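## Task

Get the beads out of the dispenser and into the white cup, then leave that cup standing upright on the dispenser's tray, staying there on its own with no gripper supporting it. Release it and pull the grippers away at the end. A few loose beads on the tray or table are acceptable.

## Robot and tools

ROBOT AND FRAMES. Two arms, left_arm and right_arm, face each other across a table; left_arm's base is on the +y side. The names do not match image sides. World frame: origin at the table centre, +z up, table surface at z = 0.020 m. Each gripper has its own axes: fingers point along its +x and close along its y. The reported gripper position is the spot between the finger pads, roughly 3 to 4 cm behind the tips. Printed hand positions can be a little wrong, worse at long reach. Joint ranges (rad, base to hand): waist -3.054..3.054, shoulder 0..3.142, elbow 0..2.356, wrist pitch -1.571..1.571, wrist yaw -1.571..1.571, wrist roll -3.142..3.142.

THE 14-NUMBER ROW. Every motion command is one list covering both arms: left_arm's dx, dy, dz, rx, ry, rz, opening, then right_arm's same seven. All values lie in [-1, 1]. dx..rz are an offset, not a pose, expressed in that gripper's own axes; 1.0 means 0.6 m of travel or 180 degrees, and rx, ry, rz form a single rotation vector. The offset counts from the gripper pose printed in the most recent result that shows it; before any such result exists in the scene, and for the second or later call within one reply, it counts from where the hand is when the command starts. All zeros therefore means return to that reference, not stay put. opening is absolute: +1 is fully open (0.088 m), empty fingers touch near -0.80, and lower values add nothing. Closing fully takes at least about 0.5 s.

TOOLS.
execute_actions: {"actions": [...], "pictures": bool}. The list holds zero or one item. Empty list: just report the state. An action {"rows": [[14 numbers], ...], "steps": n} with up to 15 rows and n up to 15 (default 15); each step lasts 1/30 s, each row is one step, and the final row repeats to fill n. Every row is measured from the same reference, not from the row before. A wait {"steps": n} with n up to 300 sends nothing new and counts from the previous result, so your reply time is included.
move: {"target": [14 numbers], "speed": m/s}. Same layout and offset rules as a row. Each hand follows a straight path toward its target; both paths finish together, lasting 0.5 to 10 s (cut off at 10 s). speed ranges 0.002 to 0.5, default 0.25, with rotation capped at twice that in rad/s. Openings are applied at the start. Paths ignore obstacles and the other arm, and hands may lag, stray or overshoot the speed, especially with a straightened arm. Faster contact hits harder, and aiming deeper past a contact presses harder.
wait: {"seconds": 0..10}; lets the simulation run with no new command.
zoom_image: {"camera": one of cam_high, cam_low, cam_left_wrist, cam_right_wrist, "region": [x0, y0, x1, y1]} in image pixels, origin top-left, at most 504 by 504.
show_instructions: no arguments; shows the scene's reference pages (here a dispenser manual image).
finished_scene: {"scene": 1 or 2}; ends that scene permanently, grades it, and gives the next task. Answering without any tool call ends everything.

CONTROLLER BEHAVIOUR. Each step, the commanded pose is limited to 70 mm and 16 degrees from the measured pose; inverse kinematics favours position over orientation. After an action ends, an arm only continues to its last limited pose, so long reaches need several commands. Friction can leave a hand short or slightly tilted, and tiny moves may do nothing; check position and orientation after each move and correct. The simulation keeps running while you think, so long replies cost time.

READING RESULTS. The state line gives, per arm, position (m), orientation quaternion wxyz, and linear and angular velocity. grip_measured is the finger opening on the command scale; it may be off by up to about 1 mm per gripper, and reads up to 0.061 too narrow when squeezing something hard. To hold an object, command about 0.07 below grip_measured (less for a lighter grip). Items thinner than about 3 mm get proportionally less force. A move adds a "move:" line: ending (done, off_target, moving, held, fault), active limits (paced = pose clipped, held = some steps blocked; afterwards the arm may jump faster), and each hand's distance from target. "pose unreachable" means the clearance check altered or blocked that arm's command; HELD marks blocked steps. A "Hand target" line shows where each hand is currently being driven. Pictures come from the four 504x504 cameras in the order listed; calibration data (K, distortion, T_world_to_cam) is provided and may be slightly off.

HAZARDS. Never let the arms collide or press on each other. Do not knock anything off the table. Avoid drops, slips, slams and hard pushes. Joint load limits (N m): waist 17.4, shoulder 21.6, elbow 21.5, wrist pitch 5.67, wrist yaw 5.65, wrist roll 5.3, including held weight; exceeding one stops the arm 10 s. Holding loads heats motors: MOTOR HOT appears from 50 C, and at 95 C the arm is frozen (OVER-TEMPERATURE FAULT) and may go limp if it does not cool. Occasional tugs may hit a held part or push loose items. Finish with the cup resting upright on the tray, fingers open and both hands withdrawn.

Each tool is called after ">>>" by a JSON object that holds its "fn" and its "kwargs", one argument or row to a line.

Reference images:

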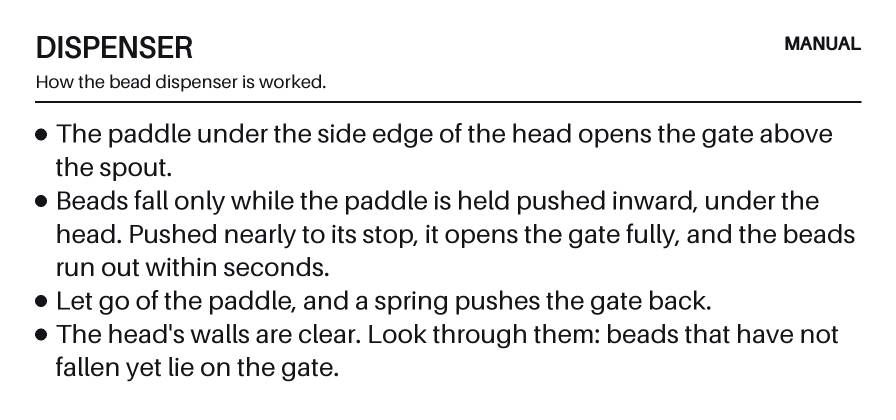

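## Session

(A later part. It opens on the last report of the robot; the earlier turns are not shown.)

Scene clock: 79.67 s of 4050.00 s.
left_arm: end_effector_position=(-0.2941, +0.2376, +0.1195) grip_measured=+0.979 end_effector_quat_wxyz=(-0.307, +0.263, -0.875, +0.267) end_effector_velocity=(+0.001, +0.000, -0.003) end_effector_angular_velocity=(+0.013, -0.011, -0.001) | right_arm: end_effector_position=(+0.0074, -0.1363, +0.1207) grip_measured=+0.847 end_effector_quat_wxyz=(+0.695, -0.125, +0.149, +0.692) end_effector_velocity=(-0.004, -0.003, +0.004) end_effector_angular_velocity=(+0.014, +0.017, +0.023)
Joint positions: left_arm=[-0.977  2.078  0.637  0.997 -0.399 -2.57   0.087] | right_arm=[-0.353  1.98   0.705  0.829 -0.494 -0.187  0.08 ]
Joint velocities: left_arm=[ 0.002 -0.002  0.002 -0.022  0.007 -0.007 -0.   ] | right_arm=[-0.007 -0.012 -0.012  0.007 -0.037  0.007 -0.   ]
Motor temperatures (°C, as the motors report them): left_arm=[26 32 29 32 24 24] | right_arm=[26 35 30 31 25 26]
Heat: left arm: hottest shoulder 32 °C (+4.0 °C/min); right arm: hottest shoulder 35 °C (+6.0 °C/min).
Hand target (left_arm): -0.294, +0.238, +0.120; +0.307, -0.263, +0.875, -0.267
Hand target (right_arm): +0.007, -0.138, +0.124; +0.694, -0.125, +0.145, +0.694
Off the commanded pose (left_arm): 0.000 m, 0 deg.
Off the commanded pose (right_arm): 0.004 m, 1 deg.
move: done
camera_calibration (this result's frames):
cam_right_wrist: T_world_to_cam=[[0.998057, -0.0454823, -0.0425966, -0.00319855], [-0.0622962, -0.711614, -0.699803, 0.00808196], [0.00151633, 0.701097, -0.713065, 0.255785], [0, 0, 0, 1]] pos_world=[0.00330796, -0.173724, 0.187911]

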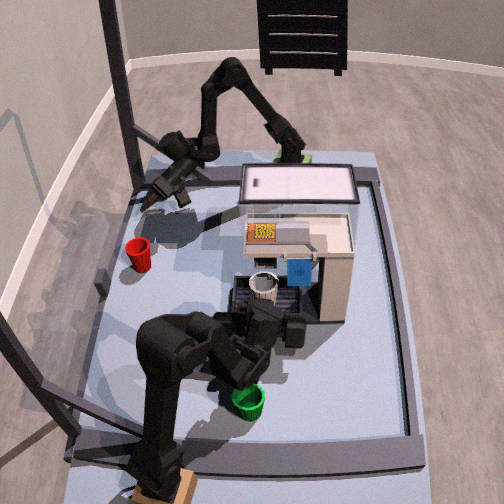

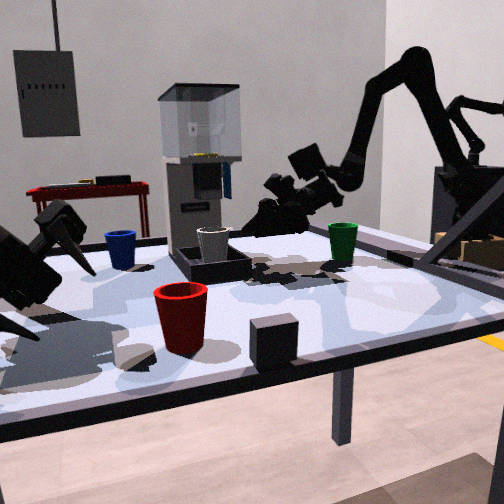

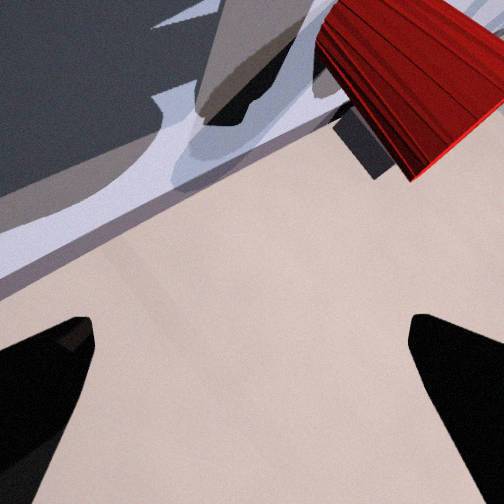

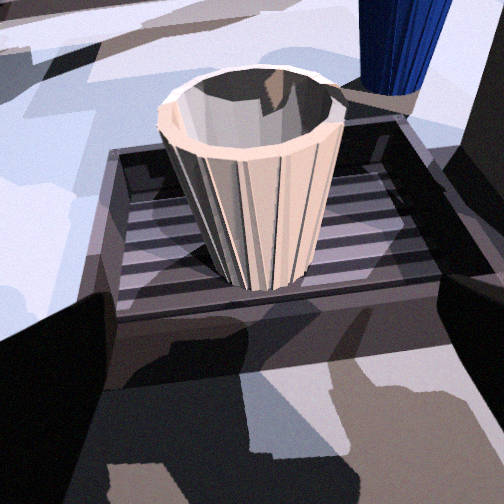

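>>> {"fn": "move", "kwargs": {
  "target": [0,0,0,0,0,0,1,0.172,-0.004,0.036,0,0,0,1],
  "speed": 0.08
}}

>>> {"fn": "execute_actions", "kwargs": {
  "actions": [
    {"rows":[[0,0,0,0,0,0,1,0,0,0,0,0,0,0.5],[0,0,0,0,0,0,1,0,0,0,0,0,0,0.5],[0,0,0,0,0,0,1,0,0,0,0,0,0,0.5],[0,0,0,0,0,0,1,0,0,0,0,0,0,0.5],[0,0,0,0,0,0,1,0,0,0,0,0,0,0.5],[0,0,0,0,0,0,1,0,0,0,0,0,0,0.5],[0,0,0,0,0,0,1,0,0,0,0,0,0,0.22]],"steps":15}
  ]
}}

Scene clock: 86.30 s of 4050.00 s.
left_arm: end_effector_position=(-0.2941, +0.2376, +0.1195) grip_measured=+0.979 end_effector_quat_wxyz=(-0.307, +0.263, -0.875, +0.267) end_effector_velocity=(+0.005, -0.003, -0.003) end_effector_angular_velocity=(+0.003, -0.019, +0.025) | right_arm: end_effector_position=(+0.0092, -0.0360, +0.1022) grip_measured=+0.979 end_effector_quat_wxyz=(+0.694, -0.125, +0.149, +0.694) end_effector_velocity=(-0.005, +0.001, -0.002) end_effector_angular_velocity=(-0.012, +0.008, +0.025)
Joint positions: left_arm=[-0.977  2.078  0.637  0.997 -0.399 -2.57   0.087] | right_arm=[-0.232  2.261  1.114  0.724 -0.387 -0.133  0.087]
Joint velocities: left_arm=[ 0.002 -0.002 -0.002 -0.022 -0.022 -0.007 -0.   ] | right_arm=[ 0.002  0.002  0.007 -0.022 -0.022 -0.007 -0.   ]
Motor temperatures (°C, as the motors report them): left_arm=[26 32 29 33 24 24] | right_arm=[26 35 30 31 25 26]
Heat: left arm: hottest wrist pitch 33 °C (+4.0 °C/min); right arm: hottest shoulder 35 °C (+6.0 °C/min).
Hand target (left_arm): -0.294, +0.238, +0.120; +0.307, -0.263, +0.875, -0.267
Hand target (right_arm): +0.010, -0.033, +0.101; +0.695, -0.124, +0.150, +0.692
Off the commanded pose (left_arm): 0.000 m, 0 deg.
Off the commanded pose (right_arm): 0.004 m, 0 deg.
After step 90, 1.83 s passed at rest.
move: done
camera_calibration (this result's frames):
cam_right_wrist: T_world_to_cam=[[0.998274, -0.0412925, -0.0417682, -0.00118061], [-0.0587286, -0.711166, -0.700567, 0.0667301], [-0.000775895, 0.701811, -0.712363, 0.172195], [0, 0, 0, 1]] pos_world=[0.00523114, -0.0734408, 0.169365]

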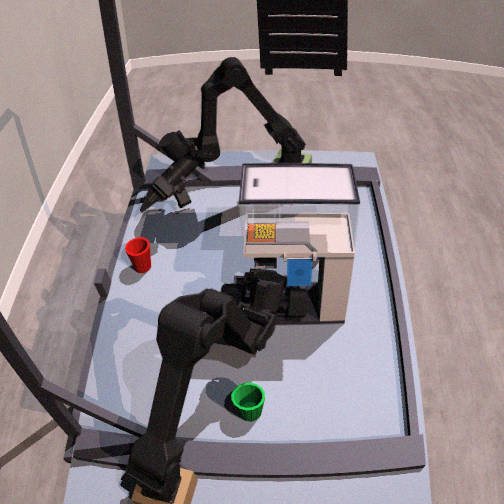

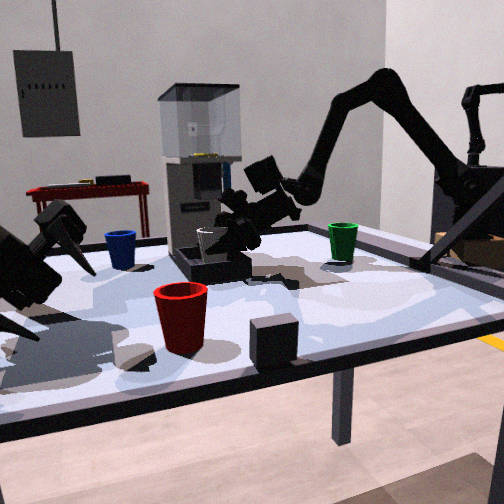

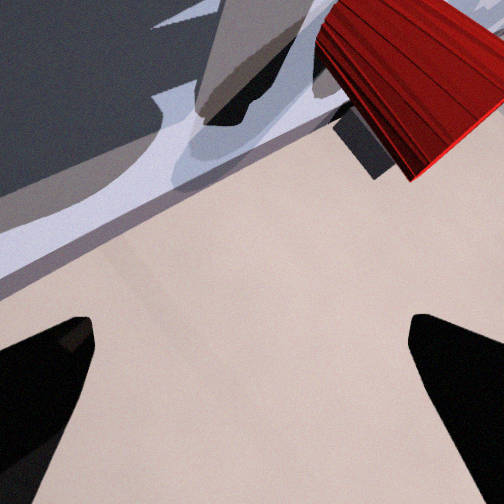

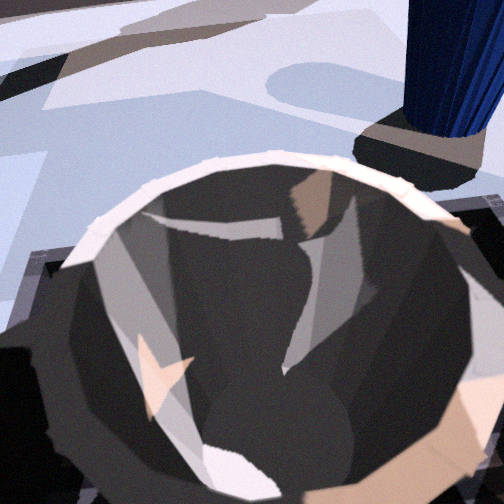

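Scene clock: 86.80 s of 4050.00 s.
left_arm: end_effector_position=(-0.2941, +0.2376, +0.1195) grip_measured=+0.979 end_effector_quat_wxyz=(-0.307, +0.263, -0.875, +0.267) end_effector_velocity=(+0.002, -0.002, +0.002) end_effector_angular_velocity=(-0.006, +0.009, +0.020) | right_arm: end_effector_position=(+0.0088, -0.0357, +0.1023) grip_measured=+0.312 end_effector_quat_wxyz=(+0.693, -0.125, +0.148, +0.694) end_effector_velocity=(-0.000, -0.001, -0.001) end_effector_angular_velocity=(-0.005, -0.001, +0.007)
Joint positions: left_arm=[-0.977  2.078  0.637  0.997 -0.399 -2.57   0.087] | right_arm=[-0.231  2.261  1.115  0.724 -0.387 -0.133  0.054]
Joint velocities: left_arm=[-0.002 -0.002 -0.002  0.007 -0.022 -0.007 -0.001] | right_arm=[-0.002 -0.002 -0.002 -0.007 -0.007 -0.007  0.   ]
Motor temperatures (°C, as the motors report them): left_arm=[26 32 29 33 24 24] | right_arm=[26 35 30 31 25 26]
Heat: left arm: hottest wrist pitch 33 °C (+4.1 °C/min); right arm: hottest shoulder 35 °C (+6.1 °C/min).
Hand target (left_arm): -0.294, +0.238, +0.120; +0.307, -0.263, +0.875, -0.267
Hand target (right_arm): +0.009, -0.036, +0.102; +0.694, -0.125, +0.148, +0.694
Off the commanded pose (left_arm): 0.000 m, 0 deg.
Off the commanded pose (right_arm): 0.000 m, 0 deg.
Steps of this call (steps 1 to 15: all 15 steps of this action). Readings (end_effector_position):
1: left_arm (-0.2941, +0.2376, +0.1195) | right_arm (+0.0092, -0.0359, +0.1023)
2: left_arm (-0.2941, +0.2376, +0.1195) | right_arm (+0.0092, -0.0359, +0.1023)
4: left_arm (-0.2941, +0.2376, +0.1195) | right_arm (+0.0092, -0.0359, +0.1023)
8: left_arm (-0.2941, +0.2376, +0.1195) | right_arm (+0.0090, -0.0358, +0.1023)
15: the state above
camera_calibration (this result's frames):
cam_right_wrist: T_world_to_cam=[[0.998311, -0.0405163, -0.0416297, -0.00080707], [-0.0580789, -0.710965, -0.700825, 0.0669876], [-0.00120249, 0.702059, -0.712118, 0.17212], [0, 0, 0, 1]] pos_world=[0.00490325, -0.0732451, 0.169483]

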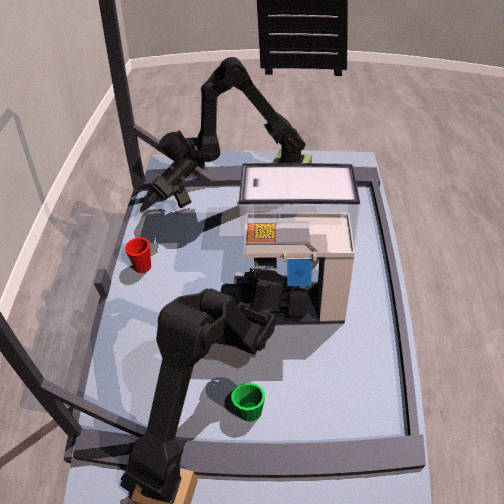

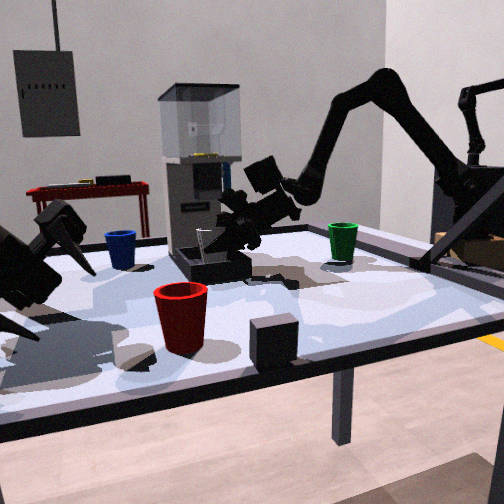

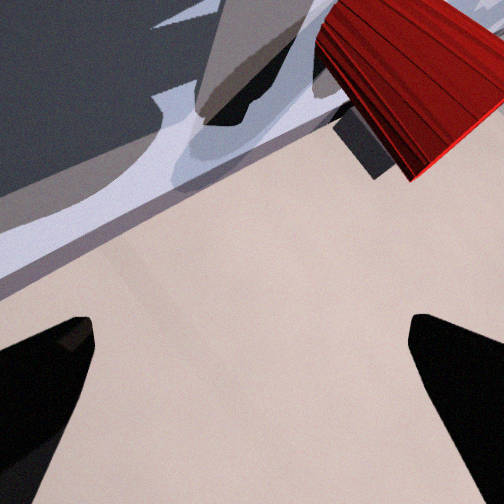

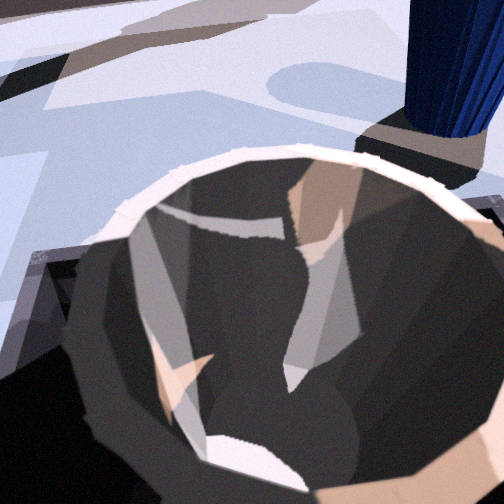

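>>> {"fn": "move", "kwargs": {
  "target": [0,0,0,0,0,0,1,-0.013,0,0.032,0,-0.01,0,0.22],
  "speed": 0.04
}}

Scene clock: 89.13 s of 4050.00 s.
left_arm: end_effector_position=(-0.2941, +0.2376, +0.1195) grip_measured=+0.979 end_effector_quat_wxyz=(-0.307, +0.263, -0.875, +0.267) end_effector_velocity=(+0.002, -0.002, +0.001) end_effector_angular_velocity=(-0.007, -0.008, +0.006) | right_arm: end_effector_position=(+0.0088, -0.0369, +0.1067) grip_measured=+0.312 end_effector_quat_wxyz=(+0.694, -0.123, +0.150, +0.693) end_effector_velocity=(-0.001, -0.003, +0.002) end_effector_angular_velocity=(-0.010, +0.001, +0.007)
Joint positions: left_arm=[-0.977  2.078  0.637  0.997 -0.399 -2.57   0.087] | right_arm=[-0.232  2.244  1.11   0.712 -0.387 -0.128  0.054]
Joint velocities: left_arm=[ 0.002 -0.007 -0.002 -0.007 -0.007  0.007 -0.   ] | right_arm=[-0.002 -0.017 -0.007 -0.022 -0.007 -0.007 -0.   ]
Motor temperatures (°C, as the motors report them): left_arm=[26 32 29 33 24 24] | right_arm=[26 35 30 31 25 26]
Heat: left arm: hottest wrist pitch 33 °C (+4.0 °C/min); right arm: hottest shoulder 35 °C (+6.1 °C/min).
Hand target (left_arm): -0.294, +0.238, +0.120; +0.307, -0.263, +0.875, -0.267
Hand target (right_arm): +0.010, -0.036, +0.123; +0.696, -0.114, +0.137, +0.696
Off the commanded pose (left_arm): 0.000 m, 0 deg.
Off the commanded pose (right_arm): 0.016 m, 2 deg.
move: off_target (right_arm)
camera_calibration (this result's frames):
cam_right_wrist: T_world_to_cam=[[0.997985, -0.0431889, -0.0464839, -0.000172847], [-0.0633878, -0.711319, -0.700005, 0.0691511], [-0.00283243, 0.701541, -0.712623, 0.176123], [0, 0, 0, 1]] pos_world=[0.00505469, -0.0743767, 0.173908]

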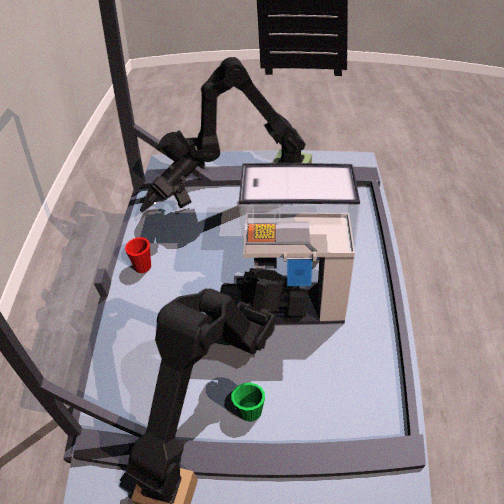

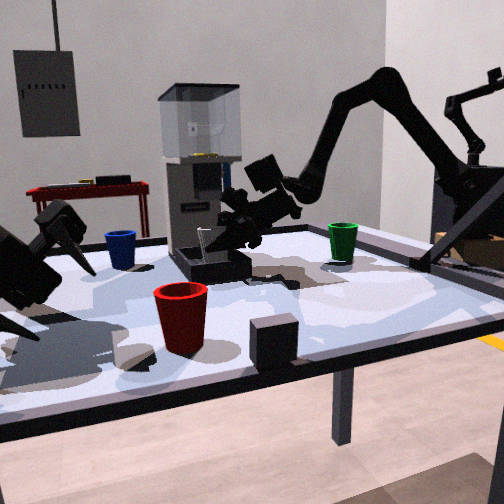

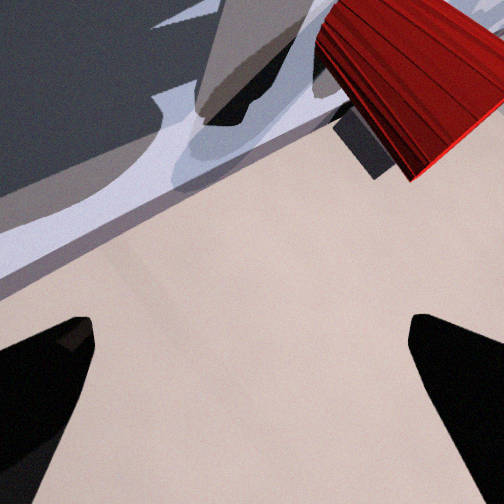

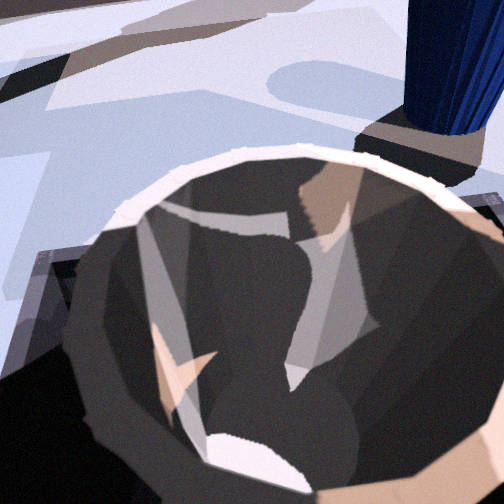

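>>> {"fn": "move", "kwargs": {
  "target": [0,0,0,0,0,0,1,0.038,0,0.034,0,-0.012,0,0.22],
  "speed": 0.03
}}

>>> {"fn": "zoom_image", "kwargs": {
  "camera": "cam_low",
  "region": [130, 110, 350, 310]
}}

Scene clock: 92.10 s of 4050.00 s.
left_arm: end_effector_position=(-0.2941, +0.2376, +0.1195) grip_measured=+0.979 end_effector_quat_wxyz=(-0.307, +0.263, -0.875, +0.267) end_effector_velocity=(+0.000, +0.002, -0.001) end_effector_angular_velocity=(+0.010, -0.001, -0.006) | right_arm: end_effector_position=(+0.0076, -0.0162, +0.1066) grip_measured=+0.312 end_effector_quat_wxyz=(+0.693, -0.118, +0.150, +0.695) end_effector_velocity=(+0.000, -0.000, -0.003) end_effector_angular_velocity=(-0.015, +0.016, +0.002)
Joint positions: left_arm=[-0.977  2.078  0.637  0.997 -0.399 -2.57   0.087] | right_arm=[-0.212  2.295  1.201  0.684 -0.375 -0.109  0.054]
Joint velocities: left_arm=[-0.002 -0.002 -0.002 -0.007  0.007 -0.007 -0.   ] | right_arm=[-0.002  0.002  0.007 -0.022 -0.007  0.007 -0.   ]
Motor temperatures (°C, as the motors report them): left_arm=[26 32 29 33 24 24] | right_arm=[26 36 30 32 25 26]
Heat: left arm: hottest wrist pitch 33 °C (+3.0 °C/min); right arm: hottest shoulder 36 °C (+7.1 °C/min).
Hand target (left_arm): -0.294, +0.238, +0.120; +0.307, -0.263, +0.875, -0.267
Hand target (right_arm): +0.009, -0.009, +0.117; +0.696, -0.110, +0.138, +0.696
Off the commanded pose (left_arm): 0.000 m, 0 deg.
Off the commanded pose (right_arm): 0.013 m, 2 deg.
move: off_target (right_arm)
camera_calibration (this result's frames):
cam_right_wrist: T_world_to_cam=[[0.997673, -0.0406781, -0.0547108, 0.00283293], [-0.0674633, -0.704792, -0.706199, 0.084574], [-0.00983288, 0.708247, -0.705896, 0.160937], [0, 0, 0, 1]] pos_world=[0.00446177, -0.0542606, 0.173486]

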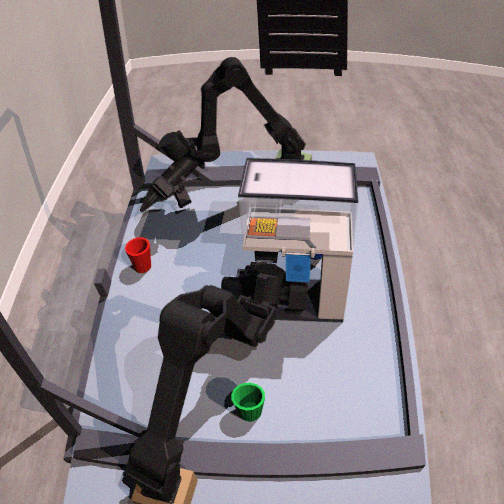

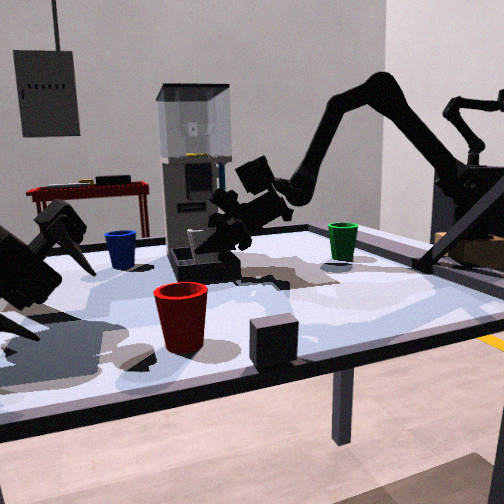

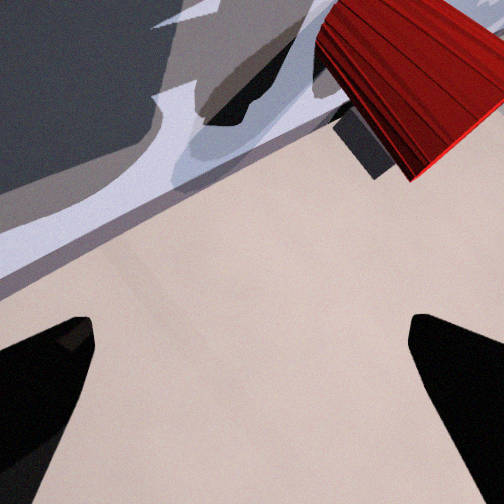

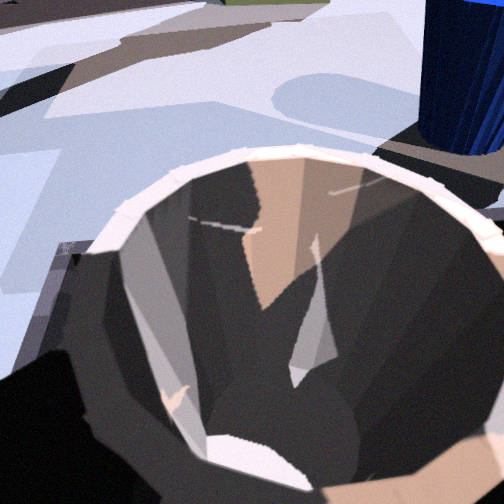

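Region (130, 110, 350, 310) of cam_low's 504x504 image, scaled by 2.291, with more detail than that image has; it fills the top 458 rows of this view, and the rest is white.

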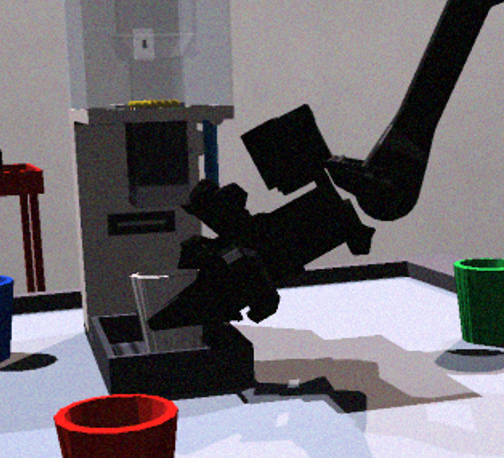

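>>> {"fn": "execute_actions", "kwargs": {
  "actions": [
    {"rows":[[0,0,0,0,0,0,1,0,0,-0.01,0,0,0,0.22],[0,0,0,0,0,0,1,0,0,-0.015,0,0,0,0.22],[0,0,0,0,0,0,1,0,0,-0.02,0,0,0,0.22],[0,0,0,0,0,0,1,0,0,-0.02,0,0,0,0.22],[0,0,0,0,0,0,1,0,0,-0.02,0,0,0,0.22],[0,0,0,0,0,0,1,0,0,-0.02,0,0,0,0.22],[0,0,0,0,0,0,1,0,0,-0.02,0,0,0,0.22],[0,0,0,0,0,0,1,0,0,-0.02,0,0,0,0.4],[0,0,0,0,0,0,1,0,0,-0.02,0,0,0,0.4],[0,0,0,0,0,0,1,0,0,-0.02,0,0,0,0.45],[0,0,0,0,0,0,1,0,0,-0.02,0,0,0,0.55],[0,0,0,0,0,0,1,0,0,-0.02,0,0,0,0.7],[0,0,0,0,0,0,1,0,0,-0.02,0,0,0,0.85]],"steps":15}
  ],
  "pictures": false
}}

>>> {"fn": "move", "kwargs": {
  "target": [0,0,0,0,0,0,1,-0.25,0,-0.03,0,0,0,0.85],
  "speed": 0.1
}}

Scene clock: 95.63 s of 4050.00 s.
left_arm: end_effector_position=(-0.2941, +0.2376, +0.1195) grip_measured=+0.979 end_effector_quat_wxyz=(-0.307, +0.263, -0.875, +0.267) end_effector_velocity=(+0.003, +0.001, -0.004) end_effector_angular_velocity=(+0.009, -0.017, +0.007) | right_arm: end_effector_position=(+0.0071, -0.0173, +0.1034) grip_measured=+0.644 end_effector_quat_wxyz=(+0.694, -0.115, +0.143, +0.696) end_effector_velocity=(-0.000, -0.001, +0.000) end_effector_angular_velocity=(+0.003, -0.005, +0.007)
Joint positions: left_arm=[-0.977  2.078  0.637  0.997 -0.399 -2.57   0.087] | right_arm=[-0.212  2.307  1.188  0.724 -0.375 -0.109  0.071]
Joint velocities: left_arm=[-0.002 -0.002 -0.002 -0.022 -0.007 -0.007 -0.   ] | right_arm=[-0.002 -0.002 -0.007  0.007 -0.007 -0.007  0.077]
Motor temperatures (°C, as the motors report them): left_arm=[26 33 29 33 24 24] | right_arm=[26 36 31 32 25 26]
Heat: left arm: hottest shoulder 33 °C (+3.0 °C/min); right arm: hottest shoulder 36 °C (+7.0 °C/min).
Hand target (left_arm): -0.294, +0.238, +0.120; +0.307, -0.263, +0.875, -0.267
Hand target (right_arm): +0.007, -0.021, +0.096; +0.693, -0.118, +0.150, +0.695
Off the commanded pose (left_arm): 0.000 m, 0 deg.
Off the commanded pose (right_arm): 0.009 m, 1 deg.
Steps of this call (steps 1 to 90: nothing new was sent; then 0.03 s passed at rest; steps 91 to 105: all 15 steps of this action). Readings (end_effector_position):
91: left_arm (-0.2941, +0.2376, +0.1195) | right_arm (+0.0077, -0.0159, +0.1063)
92: left_arm (-0.2941, +0.2376, +0.1195) | right_arm (+0.0077, -0.0158, +0.1059)
94: left_arm (-0.2941, +0.2376, +0.1195) | right_arm (+0.0077, -0.0159, +0.1050)
98: left_arm (-0.2941, +0.2376, +0.1195) | right_arm (+0.0074, -0.0167, +0.1039)
105: the state above

Scene clock: 98.23 s of 4050.00 s.
left_arm: end_effector_position=(-0.2941, +0.2376, +0.1195) grip_measured=+0.979 end_effector_quat_wxyz=(-0.307, +0.263, -0.875, +0.267) end_effector_velocity=(+0.002, +0.003, -0.003) end_effector_angular_velocity=(+0.012, -0.006, -0.006) | right_arm: end_effector_position=(+0.0098, -0.1611, +0.1390) grip_measured=+0.847 end_effector_quat_wxyz=(+0.696, -0.115, +0.145, +0.694) end_effector_velocity=(-0.002, -0.004, +0.002) end_effector_angular_velocity=(+0.003, +0.002, +0.015)
Joint positions: left_arm=[-0.977  2.078  0.637  0.997 -0.399 -2.57   0.087] | right_arm=[-0.406  1.867  0.626  0.804 -0.548 -0.195  0.08 ]
Joint velocities: left_arm=[-0.002 -0.002 -0.007 -0.007  0.007 -0.007 -0.   ] | right_arm=[-0.007 -0.017 -0.012 -0.007 -0.022 -0.007 -0.   ]
Motor temperatures (°C, as the motors report them): left_arm=[26 33 29 33 24 24] | right_arm=[26 36 30 32 25 26]
Heat: left arm: hottest shoulder 33 °C (+3.0 °C/min); right arm: hottest shoulder 36 °C (+6.1 °C/min).
Hand target (left_arm): -0.294, +0.238, +0.120; +0.307, -0.263, +0.875, -0.267
Hand target (right_arm): +0.009, -0.164, +0.141; +0.695, -0.116, +0.142, +0.696
Off the commanded pose (left_arm): 0.000 m, 0 deg.
Off the commanded pose (right_arm): 0.004 m, 0 deg.
move: done
camera_calibration (this result's frames):
cam_right_wrist: T_world_to_cam=[[0.997683, -0.0449306, -0.0510925, -0.0047237], [-0.0679449, -0.697251, -0.713599, 0.00770432], [-0.0035619, 0.715417, -0.698688, 0.286518], [0, 0, 0, 1]] pos_world=[0.00625677, -0.19982, 0.205443]

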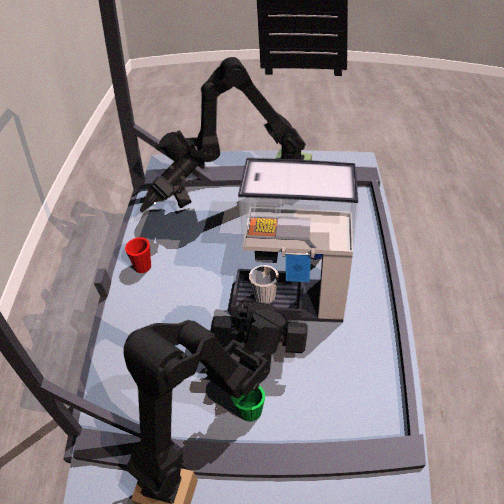

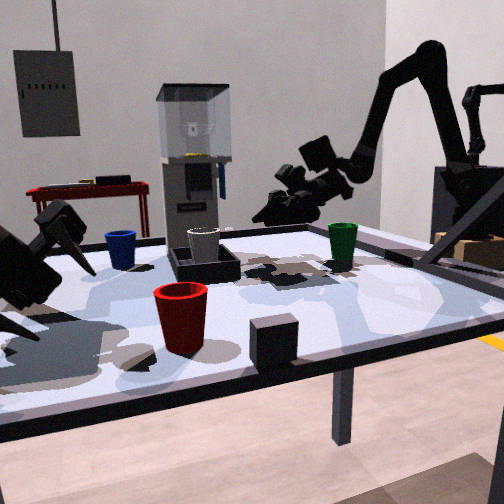

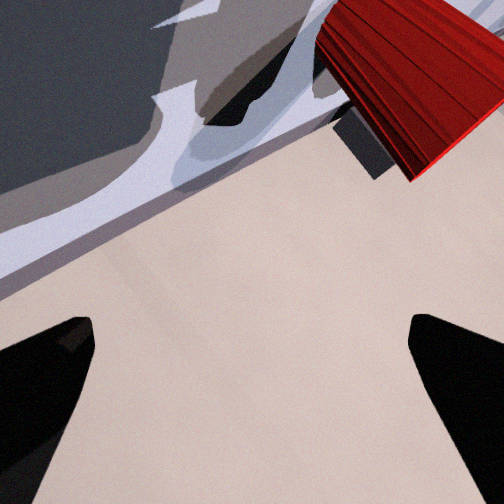

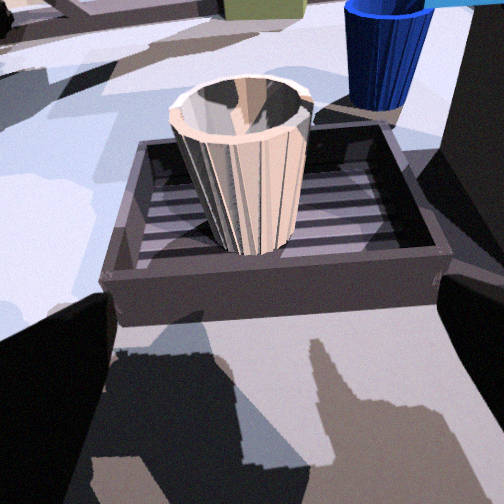

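>>> {"fn": "zoom_image", "kwargs": {
  "camera": "cam_low",
  "region": [150, 130, 270, 290]
}}

>>> {"fn": "zoom_image", "kwargs": {
  "camera": "cam_high",
  "region": [210, 190, 370, 330]
}}

Region (150, 130, 270, 290) of cam_low's 504x504 image, scaled by 3.150, with more detail than that image has; it fills the left 378 columns of this view, and the rest is white.

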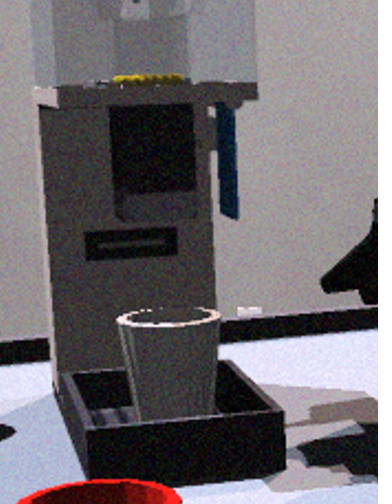

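Region (210, 190, 370, 330) of cam_high's 504x504 image, scaled by 3.150, with more detail than that image has; it fills the top 441 rows of this view, and the rest is white.

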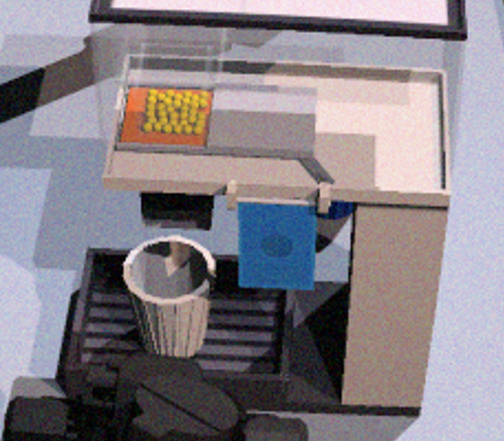

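>>> {"fn": "move", "kwargs": {
  "target": [-0.467,-0.421,0.224,0.621,-0.278,0.087,-0.85,0.146,0,-0.004,0,-0.072,0,1],
  "speed": 0.3
}}

Scene clock: 116.83 s of 4050.00 s.
left_arm: end_effector_position=(+0.0609, +0.1924, +0.3034) grip_measured=-0.816 end_effector_quat_wxyz=(+0.698, +0.114, +0.125, -0.696) end_effector_velocity=(-0.001, +0.000, +0.002) end_effector_angular_velocity=(-0.010, -0.012, -0.033) | right_arm: end_effector_position=(+0.0080, -0.0830, +0.1056) grip_measured=+0.979 end_effector_quat_wxyz=(+0.707, -0.037, +0.066, +0.704) end_effector_velocity=(-0.003, -0.000, -0.000) end_effector_angular_velocity=(+0.003, -0.022, +0.013)
Joint positions: left_arm=[-0.067  0.463  0.41  -0.308 -0.329 -0.137  0.   ] | right_arm=[-0.29   2.32   0.859  1.298 -0.465 -0.033  0.087]
Joint velocities: left_arm=[ 0.027 -0.012 -0.002  0.007  0.051  0.037  0.   ] | right_arm=[ 0.002  0.002 -0.002  0.007 -0.007 -0.022 -0.   ]
Motor temperatures (°C, as the motors report them): left_arm=[26 33 29 33 24 24] | right_arm=[26 35 30 32 25 26]
Heat: left arm: hottest shoulder 33 °C (+2.0 °C/min); right arm: hottest shoulder 35 °C (+2.0 °C/min).
Hand target (left_arm): +0.062, +0.193, +0.297; +0.697, +0.121, +0.125, -0.696
Hand target (right_arm): +0.008, -0.081, +0.105; +0.708, -0.035, +0.066, +0.703
Off the commanded pose (left_arm): 0.005 m, 1 deg.
Off the commanded pose (right_arm): 0.003 m, 0 deg.
After step 90, 11.40 s passed at rest.
move: done
camera_calibration (this result's frames):
cam_left_wrist: T_world_to_cam=[[-0.998974, 0.0316553, 0.0323717, 0.052571], [-0.00492699, 0.634725, -0.772723, 0.142146], [-0.0450079, -0.77209, -0.633918, 0.421777], [0, 0, 0, 1]] pos_world=[0.0722007, 0.233762, 0.375509]
cam_right_wrist: T_world_to_cam=[[0.997576, -0.0389304, -0.0576681, 0.0000900981], [-0.0695086, -0.520445, -0.851061, 0.0673716], [0.00311906, 0.853007, -0.52189, 0.200046], [0, 0, 0, 1]] pos_world=[0.00396908, -0.135574, 0.161745]

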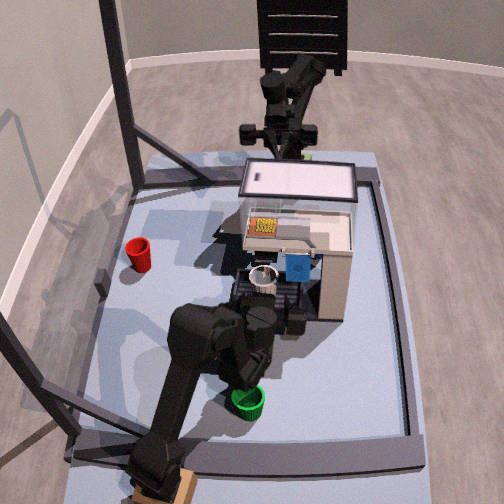

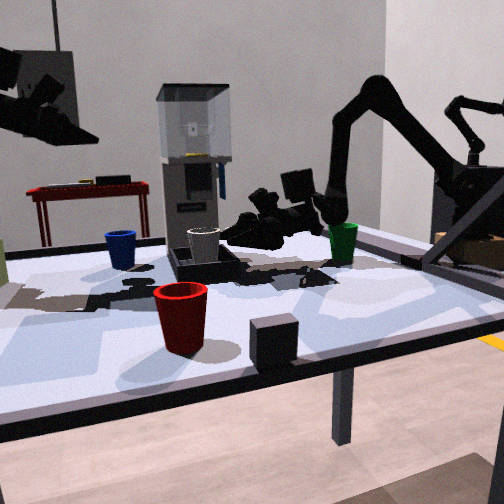

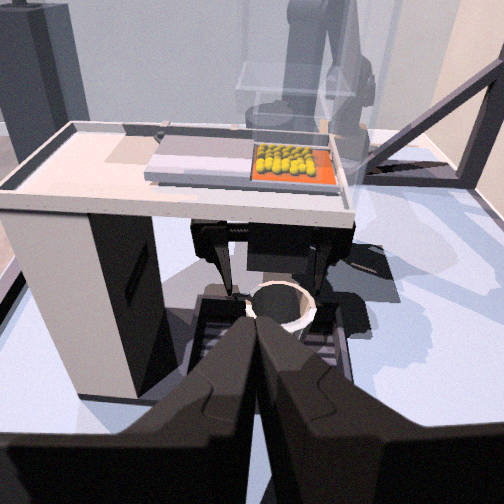

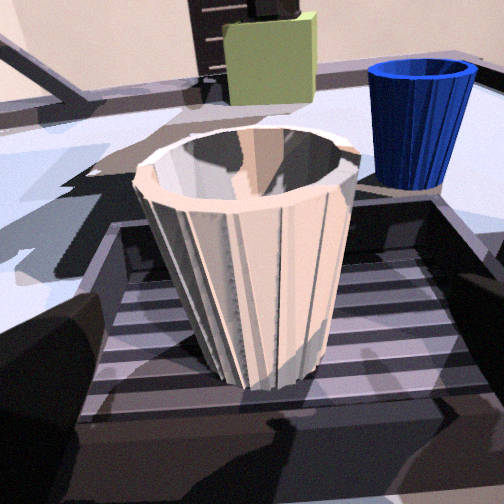

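>>> {"fn": "move", "kwargs": {
  "target": [0,0,0,0,0,0,-0.85,0.118,0.006,0.017,0,0,0,1],
  "speed": 0.06
}}

>>> {"fn": "execute_actions", "kwargs": {
  "actions": [
    {"rows":[[0,0,0,0,0,0,-0.85,0,0,0,0,0,0,0.5],[0,0,0,0,0,0,-0.85,0,0,0,0,0,0,0.5],[0,0,0,0,0,0,-0.85,0,0,0,0,0,0,0.5],[0,0,0,0,0,0,-0.85,0,0,0,0,0,0,0.5],[0,0,0,0,0,0,-0.85,0,0,0,0,0,0,0.5],[0,0,0,0,0,0,-0.85,0,0,0,0,0,0,0.5],[0,0,0,0,0,0,-0.85,0,0,0,0,0,0,0.22]],"steps":15}
  ]
}}

Scene clock: 128.37 s of 4050.00 s.
left_arm: end_effector_position=(+0.0612, +0.1924, +0.3034) grip_measured=-0.816 end_effector_quat_wxyz=(+0.698, +0.115, +0.124, -0.696) end_effector_velocity=(-0.001, +0.001, +0.000) end_effector_angular_velocity=(+0.003, +0.008, -0.007) | right_arm: end_effector_position=(+0.0045, -0.0142, +0.1071) grip_measured=+0.979 end_effector_quat_wxyz=(+0.705, -0.038, +0.064, +0.705) end_effector_velocity=(+0.001, +0.001, -0.003) end_effector_angular_velocity=(-0.006, -0.003, +0.006)
Joint positions: left_arm=[-0.064  0.462  0.41  -0.307 -0.327 -0.133  0.   ] | right_arm=[-0.208  2.421  1.147  1.118 -0.387 -0.022  0.087]
Joint velocities: left_arm=[-0.002 -0.002  0.002 -0.007  0.007 -0.007  0.   ] | right_arm=[-0.002  0.007  0.007 -0.007 -0.007 -0.007 -0.   ]
Motor temperatures (°C, as the motors report them): left_arm=[26 30 30 34 24 24] | right_arm=[26 35 30 33 25 26]
Heat: left arm: hottest wrist pitch 34 °C (+2.0 °C/min); right arm: hottest shoulder 35 °C (+2.0 °C/min).
Hand target (left_arm): +0.061, +0.192, +0.303; +0.698, +0.114, +0.125, -0.696
Hand target (right_arm): +0.005, -0.012, +0.105; +0.707, -0.037, +0.066, +0.704
Off the commanded pose (left_arm): 0.000 m, 0 deg.
Off the commanded pose (right_arm): 0.003 m, 0 deg.
After step 90, 6.90 s passed at rest.
move: done
camera_calibration (this result's frames):
cam_left_wrist: T_world_to_cam=[[-0.999024, 0.032285, 0.0301414, 0.053422], [-0.00282121, 0.634386, -0.773012, 0.142206], [-0.044078, -0.772342, -0.633675, 0.421705], [0, 0, 0, 1]] pos_world=[0.072359, 0.233762, 0.375541]
cam_right_wrist: T_world_to_cam=[[0.997923, -0.0352032, -0.0539508, 0.00602694], [-0.0643914, -0.520076, -0.851689, 0.104269], [0.00192364, 0.853394, -0.521262, 0.14214], [0, 0, 0, 1]] pos_world=[0.000426186, -0.0668615, 0.163222]

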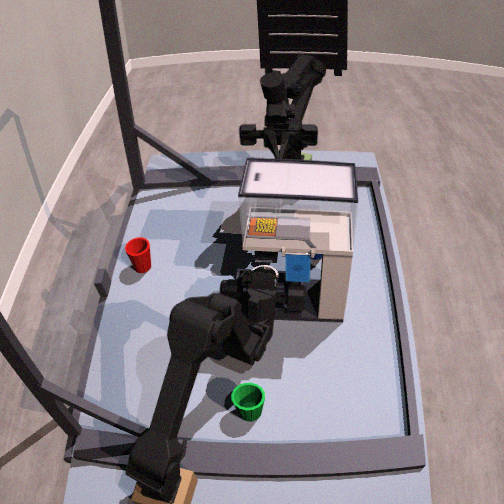

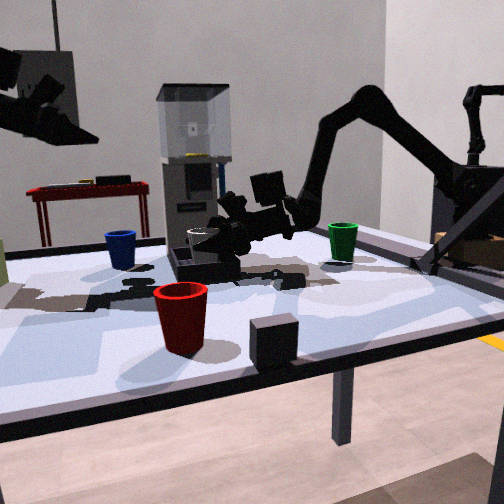

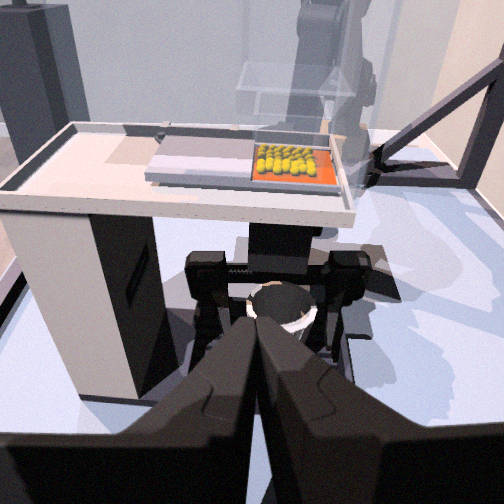

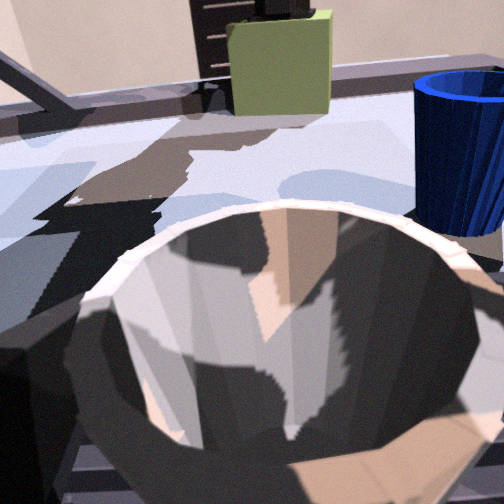

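Scene clock: 128.87 s of 4050.00 s.
left_arm: end_effector_position=(+0.0612, +0.1924, +0.3034) grip_measured=-0.816 end_effector_quat_wxyz=(+0.698, +0.115, +0.124, -0.696) end_effector_velocity=(+0.003, -0.000, +0.001) end_effector_angular_velocity=(-0.010, +0.002, +0.021) | right_arm: end_effector_position=(+0.0043, -0.0142, +0.1071) grip_measured=+0.339 end_effector_quat_wxyz=(+0.705, -0.038, +0.064, +0.705) end_effector_velocity=(-0.005, +0.001, -0.002) end_effector_angular_velocity=(-0.005, +0.013, +0.023)
Joint positions: left_arm=[-0.064  0.462  0.41  -0.307 -0.327 -0.133  0.   ] | right_arm=[-0.208  2.421  1.147  1.118 -0.387 -0.022  0.056]
Joint velocities: left_arm=[-0.002 -0.002 -0.002  0.007 -0.022 -0.007  0.   ] | right_arm=[ 0.002  0.002  0.002 -0.007 -0.022  0.007 -0.   ]
Motor temperatures (°C, as the motors report them): left_arm=[26 30 30 34 24 24] | right_arm=[26 35 30 33 25 26]
Heat: left arm: hottest wrist pitch 34 °C (+2.0 °C/min); right arm: hottest shoulder 35 °C (+2.0 °C/min).
Hand target (left_arm): +0.061, +0.192, +0.303; +0.698, +0.115, +0.124, -0.696
Hand target (right_arm): +0.004, -0.014, +0.107; +0.705, -0.038, +0.064, +0.705
Off the commanded pose (left_arm): 0.000 m, 0 deg.
Off the commanded pose (right_arm): 0.000 m, 0 deg.
Steps of this call (steps 1 to 15: all 15 steps of this action). Readings (end_effector_position):
1: left_arm (+0.0612, +0.1924, +0.3034) | right_arm (+0.0045, -0.0142, +0.1071)
2: left_arm (+0.0612, +0.1924, +0.3034) | right_arm (+0.0045, -0.0142, +0.1071)
4: left_arm (+0.0612, +0.1924, +0.3034) | right_arm (+0.0045, -0.0142, +0.1071)
8: left_arm (+0.0612, +0.1924, +0.3034) | right_arm (+0.0045, -0.0142, +0.1071)
15: the state above
camera_calibration (this result's frames):
cam_left_wrist: T_world_to_cam=[[-0.999024, 0.032285, 0.0301414, 0.053422], [-0.00282121, 0.634386, -0.773012, 0.142206], [-0.044078, -0.772342, -0.633675, 0.421705], [0, 0, 0, 1]] pos_world=[0.072359, 0.233762, 0.375541]
cam_right_wrist: T_world_to_cam=[[0.997936, -0.0348225, -0.0539508, 0.006237], [-0.064193, -0.5201, -0.851689, 0.104286], [0.0015981, 0.853395, -0.521262, 0.142091], [0, 0, 0, 1]] pos_world=[0.000243221, -0.0668032, 0.163222]

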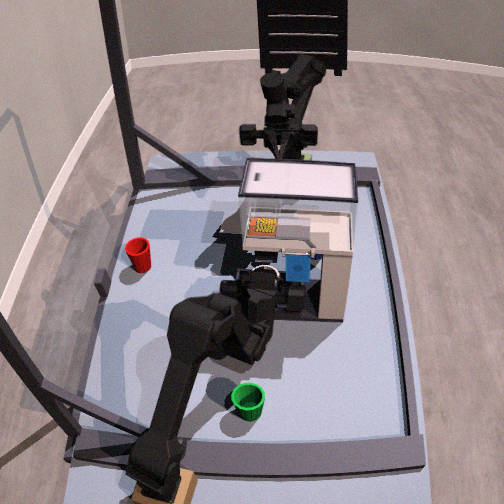

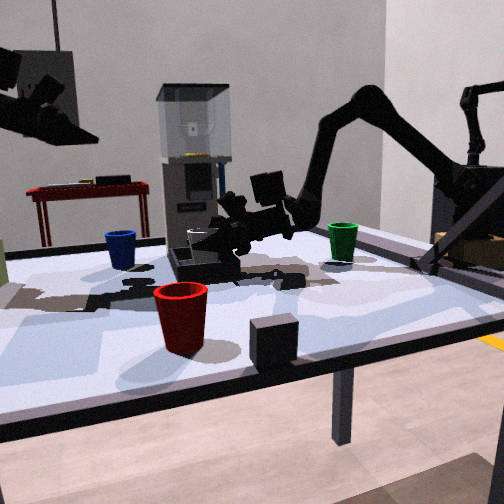

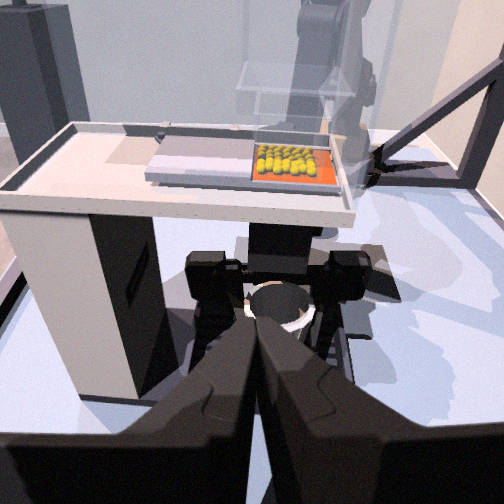

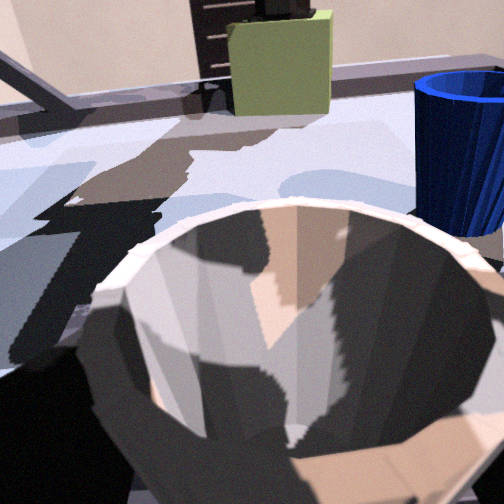

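>>> {"fn": "move", "kwargs": {
  "target": [0,0,0,0,0,0,-0.85,-0.007,0,0.046,0,0,0,0.22],
  "speed": 0.04
}}

Scene clock: 130.90 s of 4050.00 s.
left_arm: end_effector_position=(+0.0612, +0.1924, +0.3034) grip_measured=-0.816 end_effector_quat_wxyz=(+0.698, +0.115, +0.124, -0.696) end_effector_velocity=(+0.002, +0.002, -0.005) end_effector_angular_velocity=(+0.020, -0.003, +0.012) | right_arm: end_effector_position=(+0.0044, -0.0138, +0.1232) grip_measured=+0.339 end_effector_quat_wxyz=(+0.705, -0.042, +0.074, +0.705) end_effector_velocity=(-0.001, -0.003, -0.005) end_effector_angular_velocity=(-0.024, +0.019, +0.004)
Joint positions: left_arm=[-0.064  0.462  0.41  -0.307 -0.327 -0.133  0.   ] | right_arm=[-0.208  2.357  1.143  1.035 -0.387 -0.022  0.056]
Joint velocities: left_arm=[ 0.002 -0.002 -0.002 -0.022 -0.007 -0.007  0.   ] | right_arm=[-0.002 -0.007 -0.012 -0.022 -0.007  0.007  0.   ]
Motor temperatures (°C, as the motors report them): left_arm=[26 30 30 34 24 24] | right_arm=[26 35 30 33 25 26]
Heat: left arm: hottest wrist pitch 34 °C (+2.0 °C/min); right arm: hottest shoulder 35 °C (+1.0 °C/min).
Hand target (left_arm): +0.061, +0.192, +0.303; +0.698, +0.115, +0.124, -0.696
Hand target (right_arm): +0.005, -0.014, +0.135; +0.705, -0.038, +0.064, +0.705
Off the commanded pose (left_arm): 0.000 m, 0 deg.
Off the commanded pose (right_arm): 0.012 m, 1 deg.
move: off_target (right_arm)
camera_calibration (this result's frames):
cam_left_wrist: T_world_to_cam=[[-0.999024, 0.032285, 0.0301414, 0.053422], [-0.00282121, 0.634386, -0.773012, 0.142206], [-0.044078, -0.772342, -0.633675, 0.421705], [0, 0, 0, 1]] pos_world=[0.072359, 0.233762, 0.375541]
cam_right_wrist: T_world_to_cam=[[0.997451, -0.0360054, -0.0615973, 0.00788296], [-0.0712916, -0.537421, -0.840295, 0.116577], [-0.00284856, 0.842545, -0.538618, 0.152135], [0, 0, 0, 1]] pos_world=[0.000881457, -0.0652459, 0.180387]

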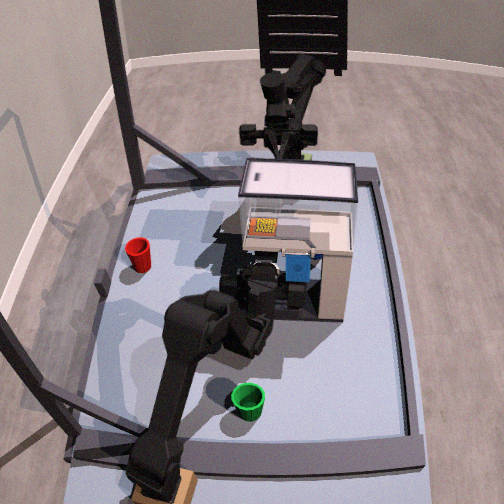

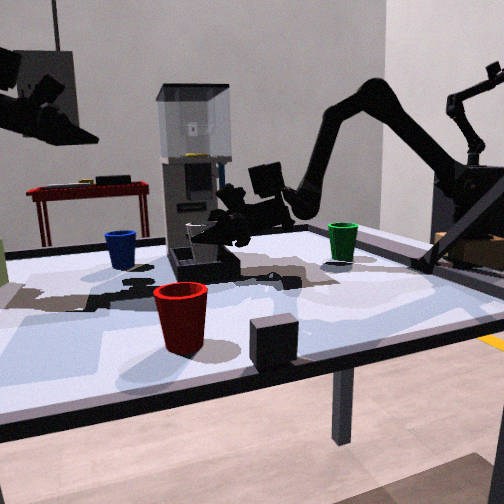

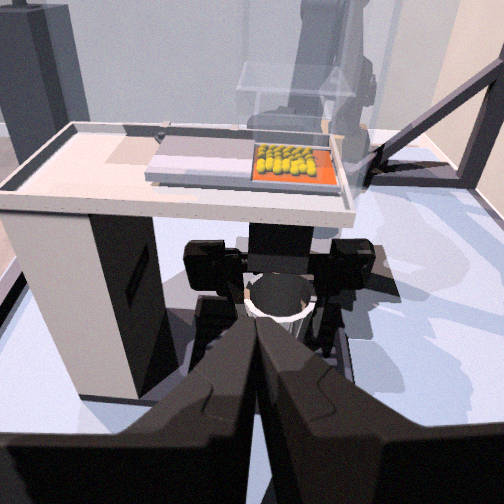

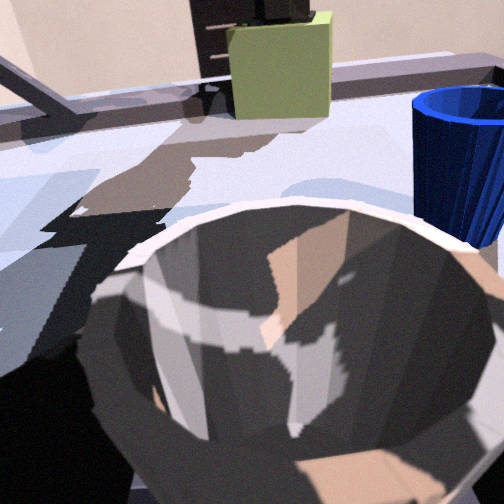

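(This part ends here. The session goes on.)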